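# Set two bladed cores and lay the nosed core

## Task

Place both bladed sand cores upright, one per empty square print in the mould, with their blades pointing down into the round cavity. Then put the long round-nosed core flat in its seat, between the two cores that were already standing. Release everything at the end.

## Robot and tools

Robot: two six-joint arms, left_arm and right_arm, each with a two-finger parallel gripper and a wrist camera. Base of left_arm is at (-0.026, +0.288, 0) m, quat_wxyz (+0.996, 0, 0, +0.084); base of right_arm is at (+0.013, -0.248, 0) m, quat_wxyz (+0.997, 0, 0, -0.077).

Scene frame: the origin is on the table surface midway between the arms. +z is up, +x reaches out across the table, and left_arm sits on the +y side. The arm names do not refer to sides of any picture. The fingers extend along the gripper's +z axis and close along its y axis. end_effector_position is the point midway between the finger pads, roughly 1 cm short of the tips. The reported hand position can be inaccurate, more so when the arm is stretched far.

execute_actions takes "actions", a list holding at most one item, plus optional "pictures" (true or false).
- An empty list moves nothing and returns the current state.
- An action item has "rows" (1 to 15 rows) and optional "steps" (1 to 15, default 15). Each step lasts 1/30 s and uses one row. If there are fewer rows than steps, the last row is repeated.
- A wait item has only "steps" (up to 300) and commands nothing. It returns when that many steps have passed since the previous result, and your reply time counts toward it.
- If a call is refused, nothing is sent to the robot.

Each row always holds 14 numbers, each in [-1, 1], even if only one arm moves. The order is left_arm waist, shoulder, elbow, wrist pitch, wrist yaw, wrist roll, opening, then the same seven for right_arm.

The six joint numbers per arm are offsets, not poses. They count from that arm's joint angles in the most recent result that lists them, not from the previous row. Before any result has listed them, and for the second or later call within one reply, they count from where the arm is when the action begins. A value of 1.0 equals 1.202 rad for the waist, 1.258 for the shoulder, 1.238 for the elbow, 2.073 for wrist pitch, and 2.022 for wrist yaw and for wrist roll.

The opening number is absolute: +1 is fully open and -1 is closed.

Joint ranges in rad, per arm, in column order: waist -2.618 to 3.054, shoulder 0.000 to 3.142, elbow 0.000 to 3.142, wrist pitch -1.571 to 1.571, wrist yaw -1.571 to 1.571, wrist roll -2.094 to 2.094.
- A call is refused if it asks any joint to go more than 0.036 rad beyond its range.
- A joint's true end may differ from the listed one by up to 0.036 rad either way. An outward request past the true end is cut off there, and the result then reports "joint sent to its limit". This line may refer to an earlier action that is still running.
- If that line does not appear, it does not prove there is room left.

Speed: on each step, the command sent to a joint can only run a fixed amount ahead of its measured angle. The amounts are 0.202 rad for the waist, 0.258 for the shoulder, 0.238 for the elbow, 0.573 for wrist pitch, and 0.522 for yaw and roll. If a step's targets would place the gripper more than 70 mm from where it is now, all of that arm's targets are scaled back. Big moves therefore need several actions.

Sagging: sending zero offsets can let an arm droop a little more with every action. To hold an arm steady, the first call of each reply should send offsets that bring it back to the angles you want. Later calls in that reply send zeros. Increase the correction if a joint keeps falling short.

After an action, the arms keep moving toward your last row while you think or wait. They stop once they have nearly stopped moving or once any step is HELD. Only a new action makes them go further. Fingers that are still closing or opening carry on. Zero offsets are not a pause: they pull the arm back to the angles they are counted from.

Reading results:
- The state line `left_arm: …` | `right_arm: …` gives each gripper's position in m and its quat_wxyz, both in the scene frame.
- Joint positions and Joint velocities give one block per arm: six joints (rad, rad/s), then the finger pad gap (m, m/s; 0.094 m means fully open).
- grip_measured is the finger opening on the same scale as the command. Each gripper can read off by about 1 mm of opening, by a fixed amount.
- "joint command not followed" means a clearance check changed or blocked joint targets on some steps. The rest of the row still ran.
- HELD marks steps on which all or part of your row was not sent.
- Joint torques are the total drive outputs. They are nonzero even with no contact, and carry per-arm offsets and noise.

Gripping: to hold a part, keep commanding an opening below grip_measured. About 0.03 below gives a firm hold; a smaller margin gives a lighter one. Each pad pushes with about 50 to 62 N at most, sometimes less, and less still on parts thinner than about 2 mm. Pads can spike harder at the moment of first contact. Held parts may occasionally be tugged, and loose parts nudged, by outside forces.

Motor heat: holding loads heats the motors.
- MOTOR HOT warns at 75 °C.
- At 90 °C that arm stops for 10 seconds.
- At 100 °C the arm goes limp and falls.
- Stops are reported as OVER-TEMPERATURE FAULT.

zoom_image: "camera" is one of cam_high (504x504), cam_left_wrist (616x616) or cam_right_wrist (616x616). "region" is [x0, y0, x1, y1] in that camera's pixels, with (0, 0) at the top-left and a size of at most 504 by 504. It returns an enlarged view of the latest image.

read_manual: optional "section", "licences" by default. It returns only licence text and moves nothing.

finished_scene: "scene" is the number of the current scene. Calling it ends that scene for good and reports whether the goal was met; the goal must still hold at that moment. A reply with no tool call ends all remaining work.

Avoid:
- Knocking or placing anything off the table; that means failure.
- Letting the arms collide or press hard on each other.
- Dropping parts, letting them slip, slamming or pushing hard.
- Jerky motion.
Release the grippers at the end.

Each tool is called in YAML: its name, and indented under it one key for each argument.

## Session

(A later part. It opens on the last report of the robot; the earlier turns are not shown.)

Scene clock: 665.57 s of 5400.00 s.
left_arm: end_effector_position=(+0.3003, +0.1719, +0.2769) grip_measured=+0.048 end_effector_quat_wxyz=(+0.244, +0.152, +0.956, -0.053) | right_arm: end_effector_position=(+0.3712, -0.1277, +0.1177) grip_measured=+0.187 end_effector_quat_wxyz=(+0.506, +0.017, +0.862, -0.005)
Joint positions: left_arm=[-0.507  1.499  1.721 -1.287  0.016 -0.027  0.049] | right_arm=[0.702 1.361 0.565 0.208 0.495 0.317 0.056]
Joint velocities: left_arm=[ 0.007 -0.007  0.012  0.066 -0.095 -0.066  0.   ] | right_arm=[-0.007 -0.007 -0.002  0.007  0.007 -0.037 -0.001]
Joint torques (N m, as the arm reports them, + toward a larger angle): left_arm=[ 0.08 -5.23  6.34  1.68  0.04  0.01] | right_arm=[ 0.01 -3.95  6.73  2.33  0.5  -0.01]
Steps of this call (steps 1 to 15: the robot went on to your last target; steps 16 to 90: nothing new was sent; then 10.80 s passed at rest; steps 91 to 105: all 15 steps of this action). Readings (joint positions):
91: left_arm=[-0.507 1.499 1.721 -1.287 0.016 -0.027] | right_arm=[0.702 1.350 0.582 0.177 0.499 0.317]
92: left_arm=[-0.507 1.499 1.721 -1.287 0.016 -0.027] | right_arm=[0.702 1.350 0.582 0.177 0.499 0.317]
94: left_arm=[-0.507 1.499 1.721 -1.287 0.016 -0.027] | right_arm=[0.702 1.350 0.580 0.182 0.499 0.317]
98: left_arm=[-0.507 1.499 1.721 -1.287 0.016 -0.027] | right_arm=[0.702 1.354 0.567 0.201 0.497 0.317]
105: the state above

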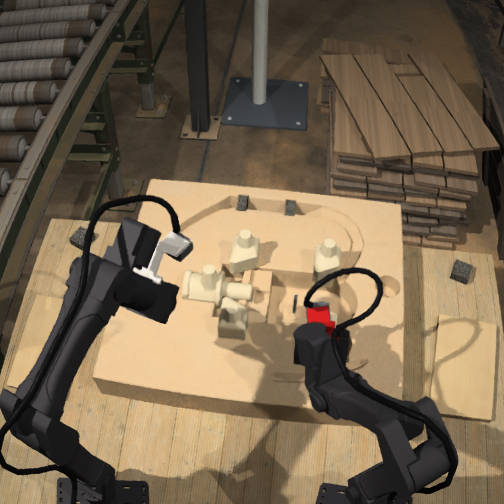

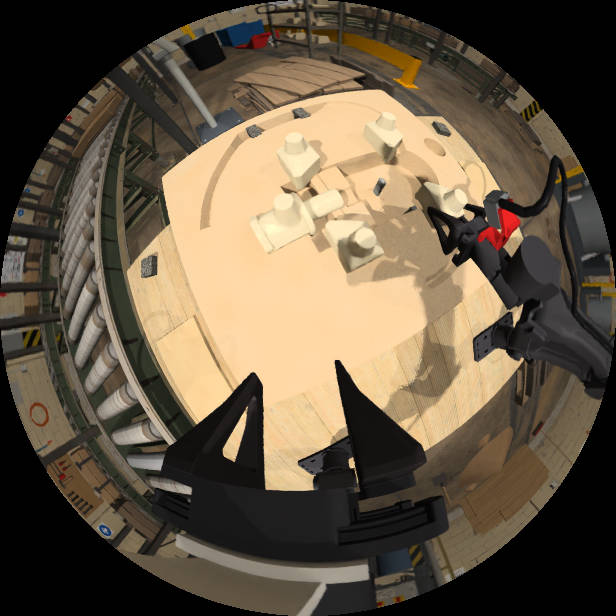

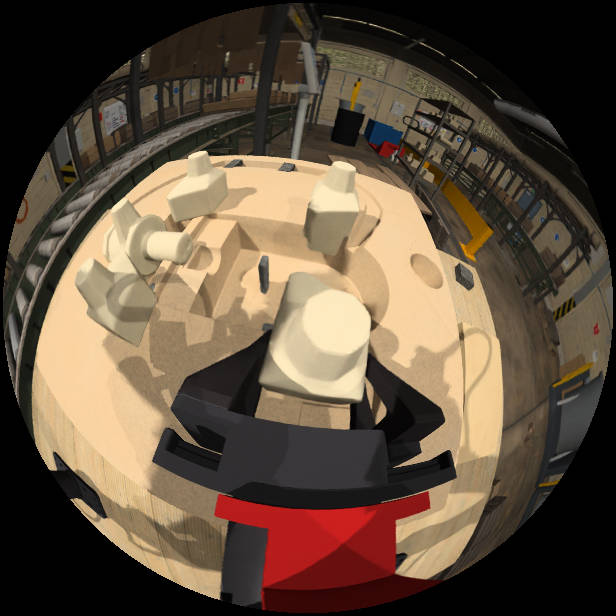

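Being guided in by the +y-side chamfer. Once more, slightly +y.

execute_actions:
  actions:
    - {"rows":[[0,0,0,0,0,0,0.05,0.005,0,0.01,0.03,0,0,0.12],[0,0,0,0,0,0,0.05,0.005,0,0.005,0.035,0,0,0.12],[0,0,0,0,0,0,0.05,0.005,0.003,0,0.04,0,0,0.12],[0,0,0,0,0,0,0.05,0.005,0.005,-0.005,0.045,0,0,0.12],[0,0,0,0,0,0,0.05,0.005,0.009,-0.014,0.042,0,0,0.12]]}

zoom_image:
  camera: "cam_left_wrist"
  region: [390,160,490,260]

Scene clock: 674.03 s of 5400.00 s.
left_arm: end_effector_position=(+0.3003, +0.1719, +0.2769) grip_measured=+0.048 end_effector_quat_wxyz=(+0.244, +0.152, +0.956, -0.053) | right_arm: end_effector_position=(+0.3712, -0.1265, +0.1140) grip_measured=+0.187 end_effector_quat_wxyz=(+0.508, +0.016, +0.861, -0.000)
Joint positions: left_arm=[-0.507  1.499  1.721 -1.287  0.016 -0.027  0.049] | right_arm=[0.702 1.37  0.549 0.242 0.489 0.317 0.056]
Joint velocities: left_arm=[ 0.012 -0.012  0.007  0.007  0.051  0.066 -0.001] | right_arm=[ 0.022  0.027  0.007  0.022 -0.022 -0.007  0.001]
Joint torques (N m, as the arm reports them, + toward a larger angle): left_arm=[ 0.04 -5.24  6.32  1.67  0.02  0.01] | right_arm=[ 0.59 -4.03  6.43  2.25  0.24 -0.01]
Steps of this call (steps 1 to 15: the robot went on to your last target; steps 16 to 90: nothing new was sent; then 4.97 s passed at rest; steps 91 to 105: all 15 steps of this action). Readings (joint positions):
91: left_arm=[-0.507 1.499 1.721 -1.287 0.016 -0.027] | right_arm=[0.702 1.361 0.565 0.208 0.494 0.317]
92: left_arm=[-0.507 1.499 1.721 -1.287 0.016 -0.027] | right_arm=[0.702 1.361 0.565 0.208 0.493 0.317]
94: left_arm=[-0.507 1.499 1.721 -1.287 0.016 -0.027] | right_arm=[0.702 1.361 0.563 0.212 0.491 0.317]
98: left_arm=[-0.507 1.499 1.721 -1.287 0.016 -0.027] | right_arm=[0.702 1.361 0.551 0.234 0.489 0.317]
105: the state above

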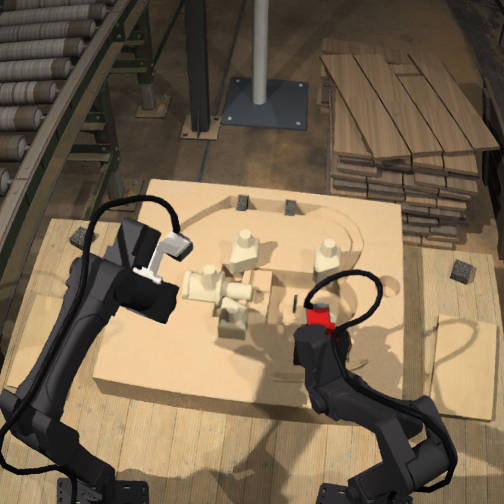

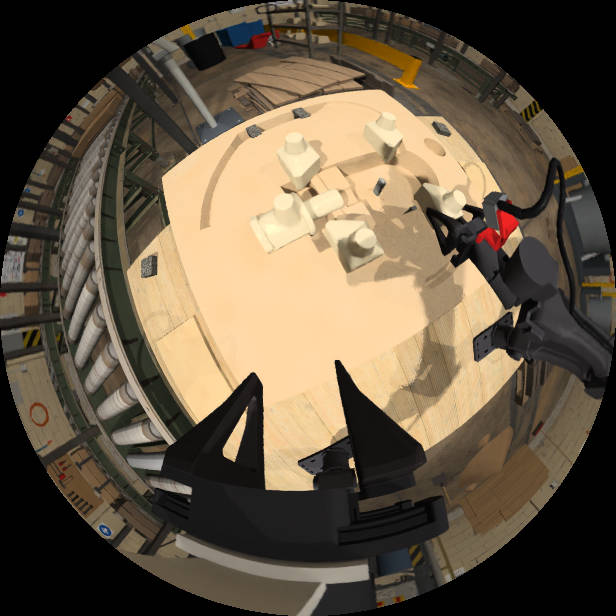

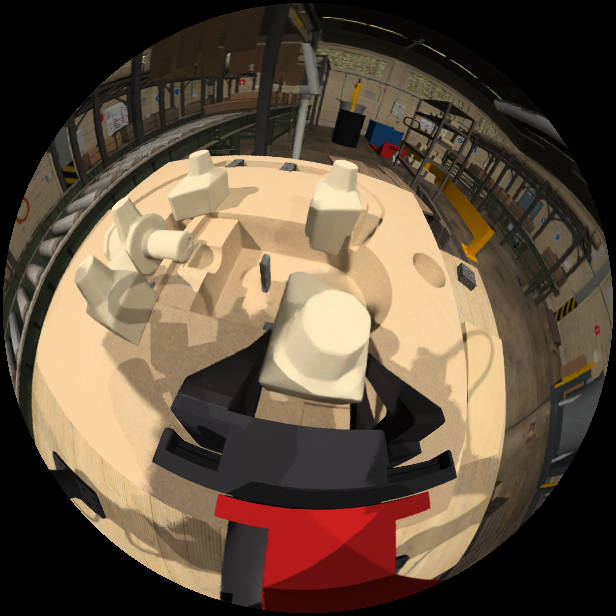

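Region (390, 160, 490, 260) of cam_left_wrist's 616x616 image, scaled by 5.040, with more detail than that image has.

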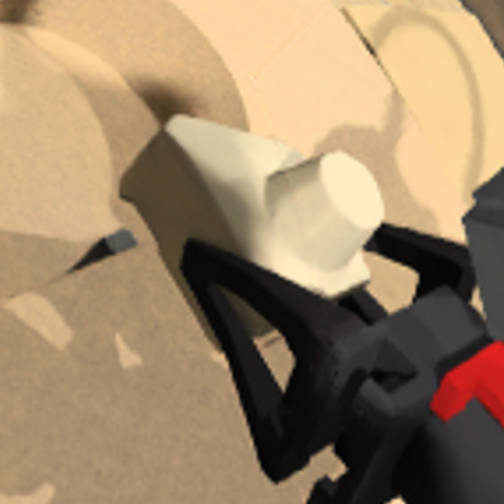

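execute_actions:
  actions:
    - {"rows":[[0,0,0,0,0,0,0.05,0,0,0.005,0.03,0,0,0.12],[0,0,0,0,0,0,0.05,0,0.003,0,0.03,0,0,0.12],[0,0,0,0,0,0,0.05,0,0.005,-0.005,0.032,0,0,0.12],[0,0,0,0,0,0,0.05,0,0.009,-0.01,0.034,0,0,0.12],[0,0,0,0,0,0,0.05,0,0.012,-0.016,0.036,0,0,0.12]]}
  pictures: false

Scene clock: 679.37 s of 5400.00 s.
left_arm: end_effector_position=(+0.3003, +0.1719, +0.2769) grip_measured=+0.048 end_effector_quat_wxyz=(+0.244, +0.152, +0.956, -0.053) | right_arm: end_effector_position=(+0.3710, -0.1267, +0.1109) grip_measured=+0.187 end_effector_quat_wxyz=(+0.511, +0.018, +0.859, +0.002)
Joint positions: left_arm=[-0.507  1.499  1.721 -1.287  0.016 -0.027  0.049] | right_arm=[0.702 1.379 0.533 0.275 0.489 0.317 0.056]
Joint velocities: left_arm=[-0.007 -0.007 -0.007 -0.007  0.022 -0.022 -0.001] | right_arm=[-0.002 -0.017 -0.027 -0.022 -0.007  0.022 -0.001]
Joint torques (N m, as the arm reports them, + toward a larger angle): left_arm=[ 0.02 -5.22  6.3   1.69  0.04  0.  ] | right_arm=[-0.02 -3.6   6.16  2.15  0.17  0.  ]
Steps of this call (steps 1 to 15: the robot went on to your last target; steps 16 to 90: nothing new was sent; then 1.83 s passed at rest; steps 91 to 105: all 15 steps of this action). Readings (joint positions):
91: left_arm=[-0.507 1.499 1.721 -1.287 0.016 -0.027] | right_arm=[0.702 1.371 0.549 0.243 0.489 0.317]
92: left_arm=[-0.507 1.499 1.721 -1.287 0.016 -0.027] | right_arm=[0.702 1.371 0.549 0.243 0.488 0.317]
94: left_arm=[-0.507 1.499 1.721 -1.287 0.016 -0.027] | right_arm=[0.702 1.372 0.546 0.246 0.488 0.317]
98: left_arm=[-0.507 1.499 1.721 -1.287 0.016 -0.027] | right_arm=[0.702 1.378 0.536 0.269 0.489 0.317]
105: the state above

execute_actions:
  actions:
    - {"rows":[[0,0,0,0,0,0,0.05,0,0,0,0.01,0,0,0.2],[0,0,0,0,0,0,0.05,0,0,0,0.01,0,0,0.25],[0,0,0,0,0,0,0.05,0,0,0,0.01,0,0,0.35],[0,0,0,0,0,0,0.05,0,0,0,0.01,0,0,0.5],[0,0,0,0,0,0,0.05,0,0,0,0.01,0,0,0.7]],"steps":10}
  pictures: false

execute_actions:
  actions:
    - {"rows":[[0,0,0,0,0,0,0.05,0,-0.02,0.02,-0.01,0,0,0.7],[0,0,0,0,0,0,0.05,0,-0.04,0.04,-0.02,0,0,0.7],[0,0,0,0,0,0,0.05,0,-0.06,0.06,-0.04,0,0,0.7],[0,0,0,0,0,0,0.05,0,-0.075,0.08,-0.06,0,0,0.7],[0,0,0,0,0,0,0.05,0,-0.09,0.1,-0.08,0,0,0.7],[0,0,0,0,0,0,0.05,0,-0.105,0.12,-0.1,0,0,0.7],[0,0,0,0,0,0,0.05,0,-0.12,0.14,-0.12,0,0,0.7],[0,0,0,0,0,0,0.05,0,-0.135,0.16,-0.14,0,0,0.7],[0,0,0,0,0,0,0.05,0,-0.15,0.18,-0.16,0,0,0.7],[0,0,0,0,0,0,0.05,0,-0.17,0.2,-0.18,0,0,0.7],[0,0,0,0,0,0,0.05,0,-0.19,0.22,-0.2,0,0,0.7],[0,0,0,0,0,0,0.05,0,-0.21,0.24,-0.22,0,0,0.7],[0,0,0,0,0,0,0.05,0,-0.23,0.26,-0.24,0,0,0.7],[0,0,0,0,0,0,0.05,0,-0.25,0.28,-0.26,0,0,0.7]]}
  pictures: false

execute_actions:
  actions:
    - {"rows":[[0,0,0,0,0,0,0.05,0,-0.04,0.04,-0.04,0,0,0.7],[0,0,0,0,0,0,0.05,0,-0.07,0.05,-0.05,0,0,0.7],[0,0,0,0,0,0,0.05,0,-0.1,0.05,-0.06,0,0,0.7],[0,0,0,0,0,0,0.05,0,-0.13,0.05,-0.07,0,0,0.7],[0,0,0,0,0,0,0.05,-0.03,-0.16,0.05,-0.08,0,0,0.7],[0,0,0,0,0,0,0.05,-0.06,-0.19,0.05,-0.09,0,0,0.7],[0,0,0,0,0,0,0.05,-0.1,-0.22,0.05,-0.1,0,0,0.7],[0,0,0,0,0,0,0.05,-0.14,-0.25,0.05,-0.11,0,0,0.7],[0,0,0,0,0,0,0.05,-0.18,-0.28,0.05,-0.12,0,0,0.7],[0,0,0,0,0,0,0.05,-0.22,-0.3,0.05,-0.13,0,0,0.7],[0,0,0,0,0,0,0.05,-0.26,-0.3,0.05,-0.13,0,0,0.7],[0,0,0,0,0,0,0.05,-0.3,-0.3,0.05,-0.13,0,0,0.7]]}

zoom_image:
  camera: "cam_left_wrist"
  region: [240,90,500,290]

zoom_image:
  camera: "cam_high"
  region: [170,210,390,390]

Scene clock: 697.27 s of 5400.00 s.
left_arm: end_effector_position=(+0.3003, +0.1719, +0.2769) grip_measured=+0.048 end_effector_quat_wxyz=(+0.244, +0.152, +0.956, -0.053) | right_arm: end_effector_position=(+0.3727, -0.1258, +0.1140) grip_measured=+0.698 end_effector_quat_wxyz=(+0.517, +0.020, +0.856, +0.005)
Joint positions: left_arm=[-0.507  1.499  1.721 -1.287  0.016 -0.027  0.049] | right_arm=[0.702 1.379 0.533 0.29  0.49  0.317 0.08 ]
Joint velocities: left_arm=[ 0.002  0.007  0.002 -0.022 -0.066 -0.051 -0.001] | right_arm=[ 0.002 -0.007 -0.002 -0.022  0.022 -0.007  0.   ]
Joint torques (N m, as the arm reports them, + toward a larger angle): left_arm=[ 0.09 -5.28  6.27  1.68  0.03  0.01] | right_arm=[-0.02 -3.97  6.43  1.78  0.18 -0.01]
Steps of this call (steps 1 to 15: the robot went on to your last target; steps 16 to 90: nothing new was sent; then 14.57 s passed at rest; steps 91 to 100: all 10 steps of this action). Readings (joint positions):
91: left_arm=[-0.507 1.499 1.721 -1.287 0.016 -0.027] | right_arm=[0.702 1.379 0.533 0.275 0.490 0.317]
92: left_arm=[-0.507 1.499 1.721 -1.287 0.016 -0.027] | right_arm=[0.702 1.379 0.533 0.275 0.490 0.317]
94: left_arm=[-0.507 1.499 1.721 -1.287 0.016 -0.027] | right_arm=[0.702 1.379 0.533 0.282 0.490 0.317]
98: left_arm=[-0.507 1.499 1.721 -1.287 0.016 -0.027] | right_arm=[0.702 1.379 0.533 0.289 0.490 0.317]
100: the state above

Scene clock: 697.77 s of 5400.00 s.
left_arm: end_effector_position=(+0.3003, +0.1719, +0.2769) grip_measured=+0.048 end_effector_quat_wxyz=(+0.244, +0.152, +0.956, -0.053) | right_arm: end_effector_position=(+0.3699, -0.1274, +0.2649) grip_measured=+0.698 end_effector_quat_wxyz=(+0.582, +0.044, +0.811, +0.048)
Joint positions: left_arm=[-0.507  1.499  1.721 -1.287  0.016 -0.027  0.049] | right_arm=[ 0.702  1.11   0.838 -0.097  0.489  0.317  0.08 ]
Joint velocities: left_arm=[ 0.002  0.007  0.002 -0.007 -0.037 -0.022 -0.001] | right_arm=[-0.017 -0.667  0.559 -0.667 -0.037  0.022 -0.001]
Joint torques (N m, as the arm reports them, + toward a larger angle): left_arm=[ 0.05 -5.24  6.28  1.68  0.03  0.01] | right_arm=[-0.05 -3.07  7.78  1.44  0.13 -0.02]
Steps of this call (steps 1 to 15: all 15 steps of this action). Readings (joint positions):
1: left_arm=[-0.507 1.499 1.721 -1.287 0.016 -0.027] | right_arm=[0.702 1.379 0.533 0.290 0.490 0.317]
2: left_arm=[-0.507 1.499 1.721 -1.287 0.016 -0.027] | right_arm=[0.702 1.377 0.536 0.283 0.490 0.317]
4: left_arm=[-0.507 1.499 1.721 -1.287 0.016 -0.027] | right_arm=[0.702 1.357 0.556 0.239 0.489 0.317]
8: left_arm=[-0.507 1.499 1.721 -1.287 0.016 -0.027] | right_arm=[0.702 1.278 0.654 0.126 0.489 0.317]
15: the state above

Scene clock: 698.27 s of 5400.00 s.
left_arm: end_effector_position=(+0.3003, +0.1719, +0.2769) grip_measured=+0.048 end_effector_quat_wxyz=(+0.244, +0.152, +0.956, -0.053) | right_arm: end_effector_position=(+0.3054, -0.2748, +0.3587) grip_measured=+0.698 end_effector_quat_wxyz=(+0.659, +0.204, +0.724, -0.019)
Joint positions: left_arm=[-0.507  1.499  1.721 -1.287  0.016 -0.027  0.049] | right_arm=[ 0.353  0.733  0.888 -0.305  0.497  0.317  0.08 ]
Joint velocities: left_arm=[ 0.012 -0.022 -0.002 -0.051 -0.051 -0.037 -0.   ] | right_arm=[-0.144  0.017  0.007 -0.168 -0.007  0.022 -0.   ]
Joint torques (N m, as the arm reports them, + toward a larger angle): left_arm=[ 0.04 -5.21  6.29  1.68  0.03  0.  ] | right_arm=[-0.11  0.34  7.64  1.49 -0.06 -0.01]
Steps of this call (steps 1 to 15: all 15 steps of this action). Readings (joint positions):
1: left_arm=[-0.507 1.499 1.721 -1.287 0.016 -0.027] | right_arm=[0.702 1.091 0.854 -0.109 0.489 0.317]
2: left_arm=[-0.507 1.499 1.721 -1.287 0.016 -0.027] | right_arm=[0.702 1.074 0.867 -0.117 0.489 0.317]
4: left_arm=[-0.507 1.499 1.721 -1.287 0.016 -0.027] | right_arm=[0.702 1.030 0.878 -0.142 0.489 0.317]
8: left_arm=[-0.507 1.499 1.721 -1.287 0.016 -0.027] | right_arm=[0.620 0.893 0.878 -0.224 0.480 0.317]
15: the state above

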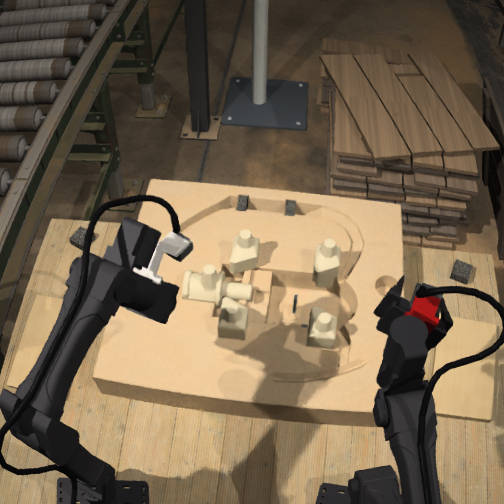

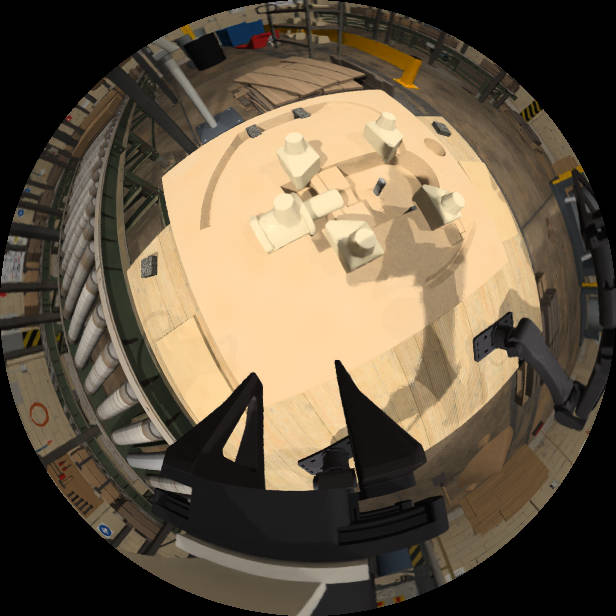

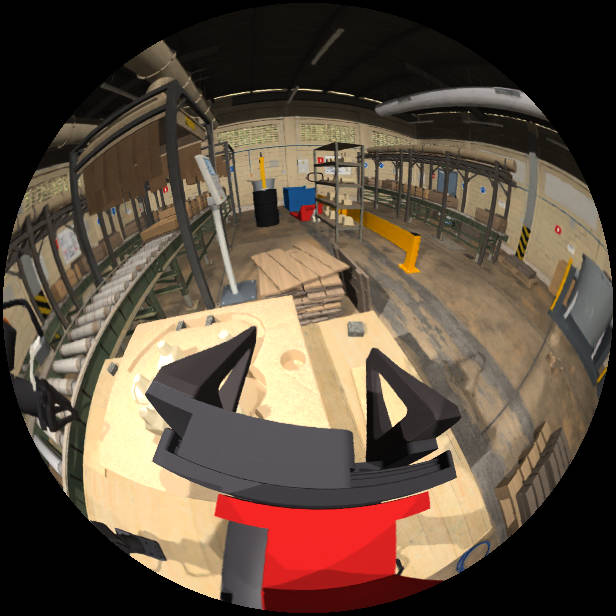

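Region (240, 90, 500, 290) of cam_left_wrist's 616x616 image, scaled by 1.938, with more detail than that image has; it fills the top 388 rows of this view, and the rest is white.

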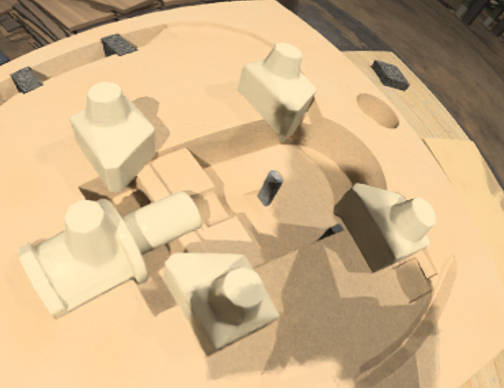

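Region (170, 210, 390, 390) of cam_high's 504x504 image, scaled by 2.291, with more detail than that image has; it fills the top 412 rows of this view, and the rest is white.

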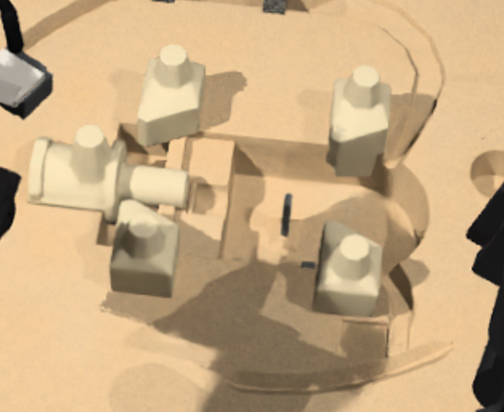

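zoom_image:
  camera: "cam_left_wrist"
  region: [240,150,370,270]

zoom_image:
  camera: "cam_high"
  region: [175,250,285,330]

Region (240, 150, 370, 270) of cam_left_wrist's 616x616 image, scaled by 3.877, with more detail than that image has; it fills the top 465 rows of this view, and the rest is white.

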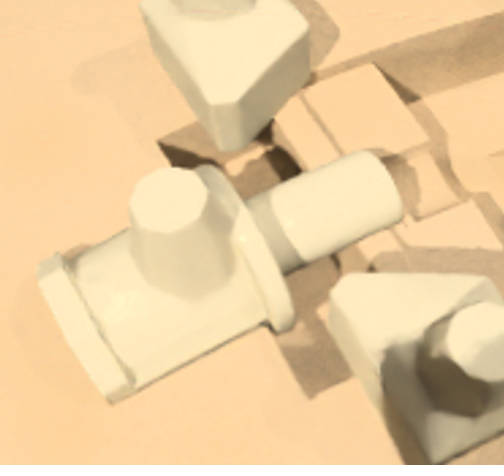

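Region (175, 250, 285, 330) of cam_high's 504x504 image, scaled by 4.582, with more detail than that image has; it fills the top 367 rows of this view, and the rest is white.

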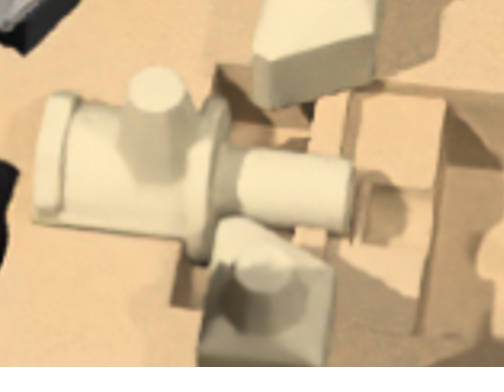

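finished_scene:
  scene: 1

The scene is finished: the task was done.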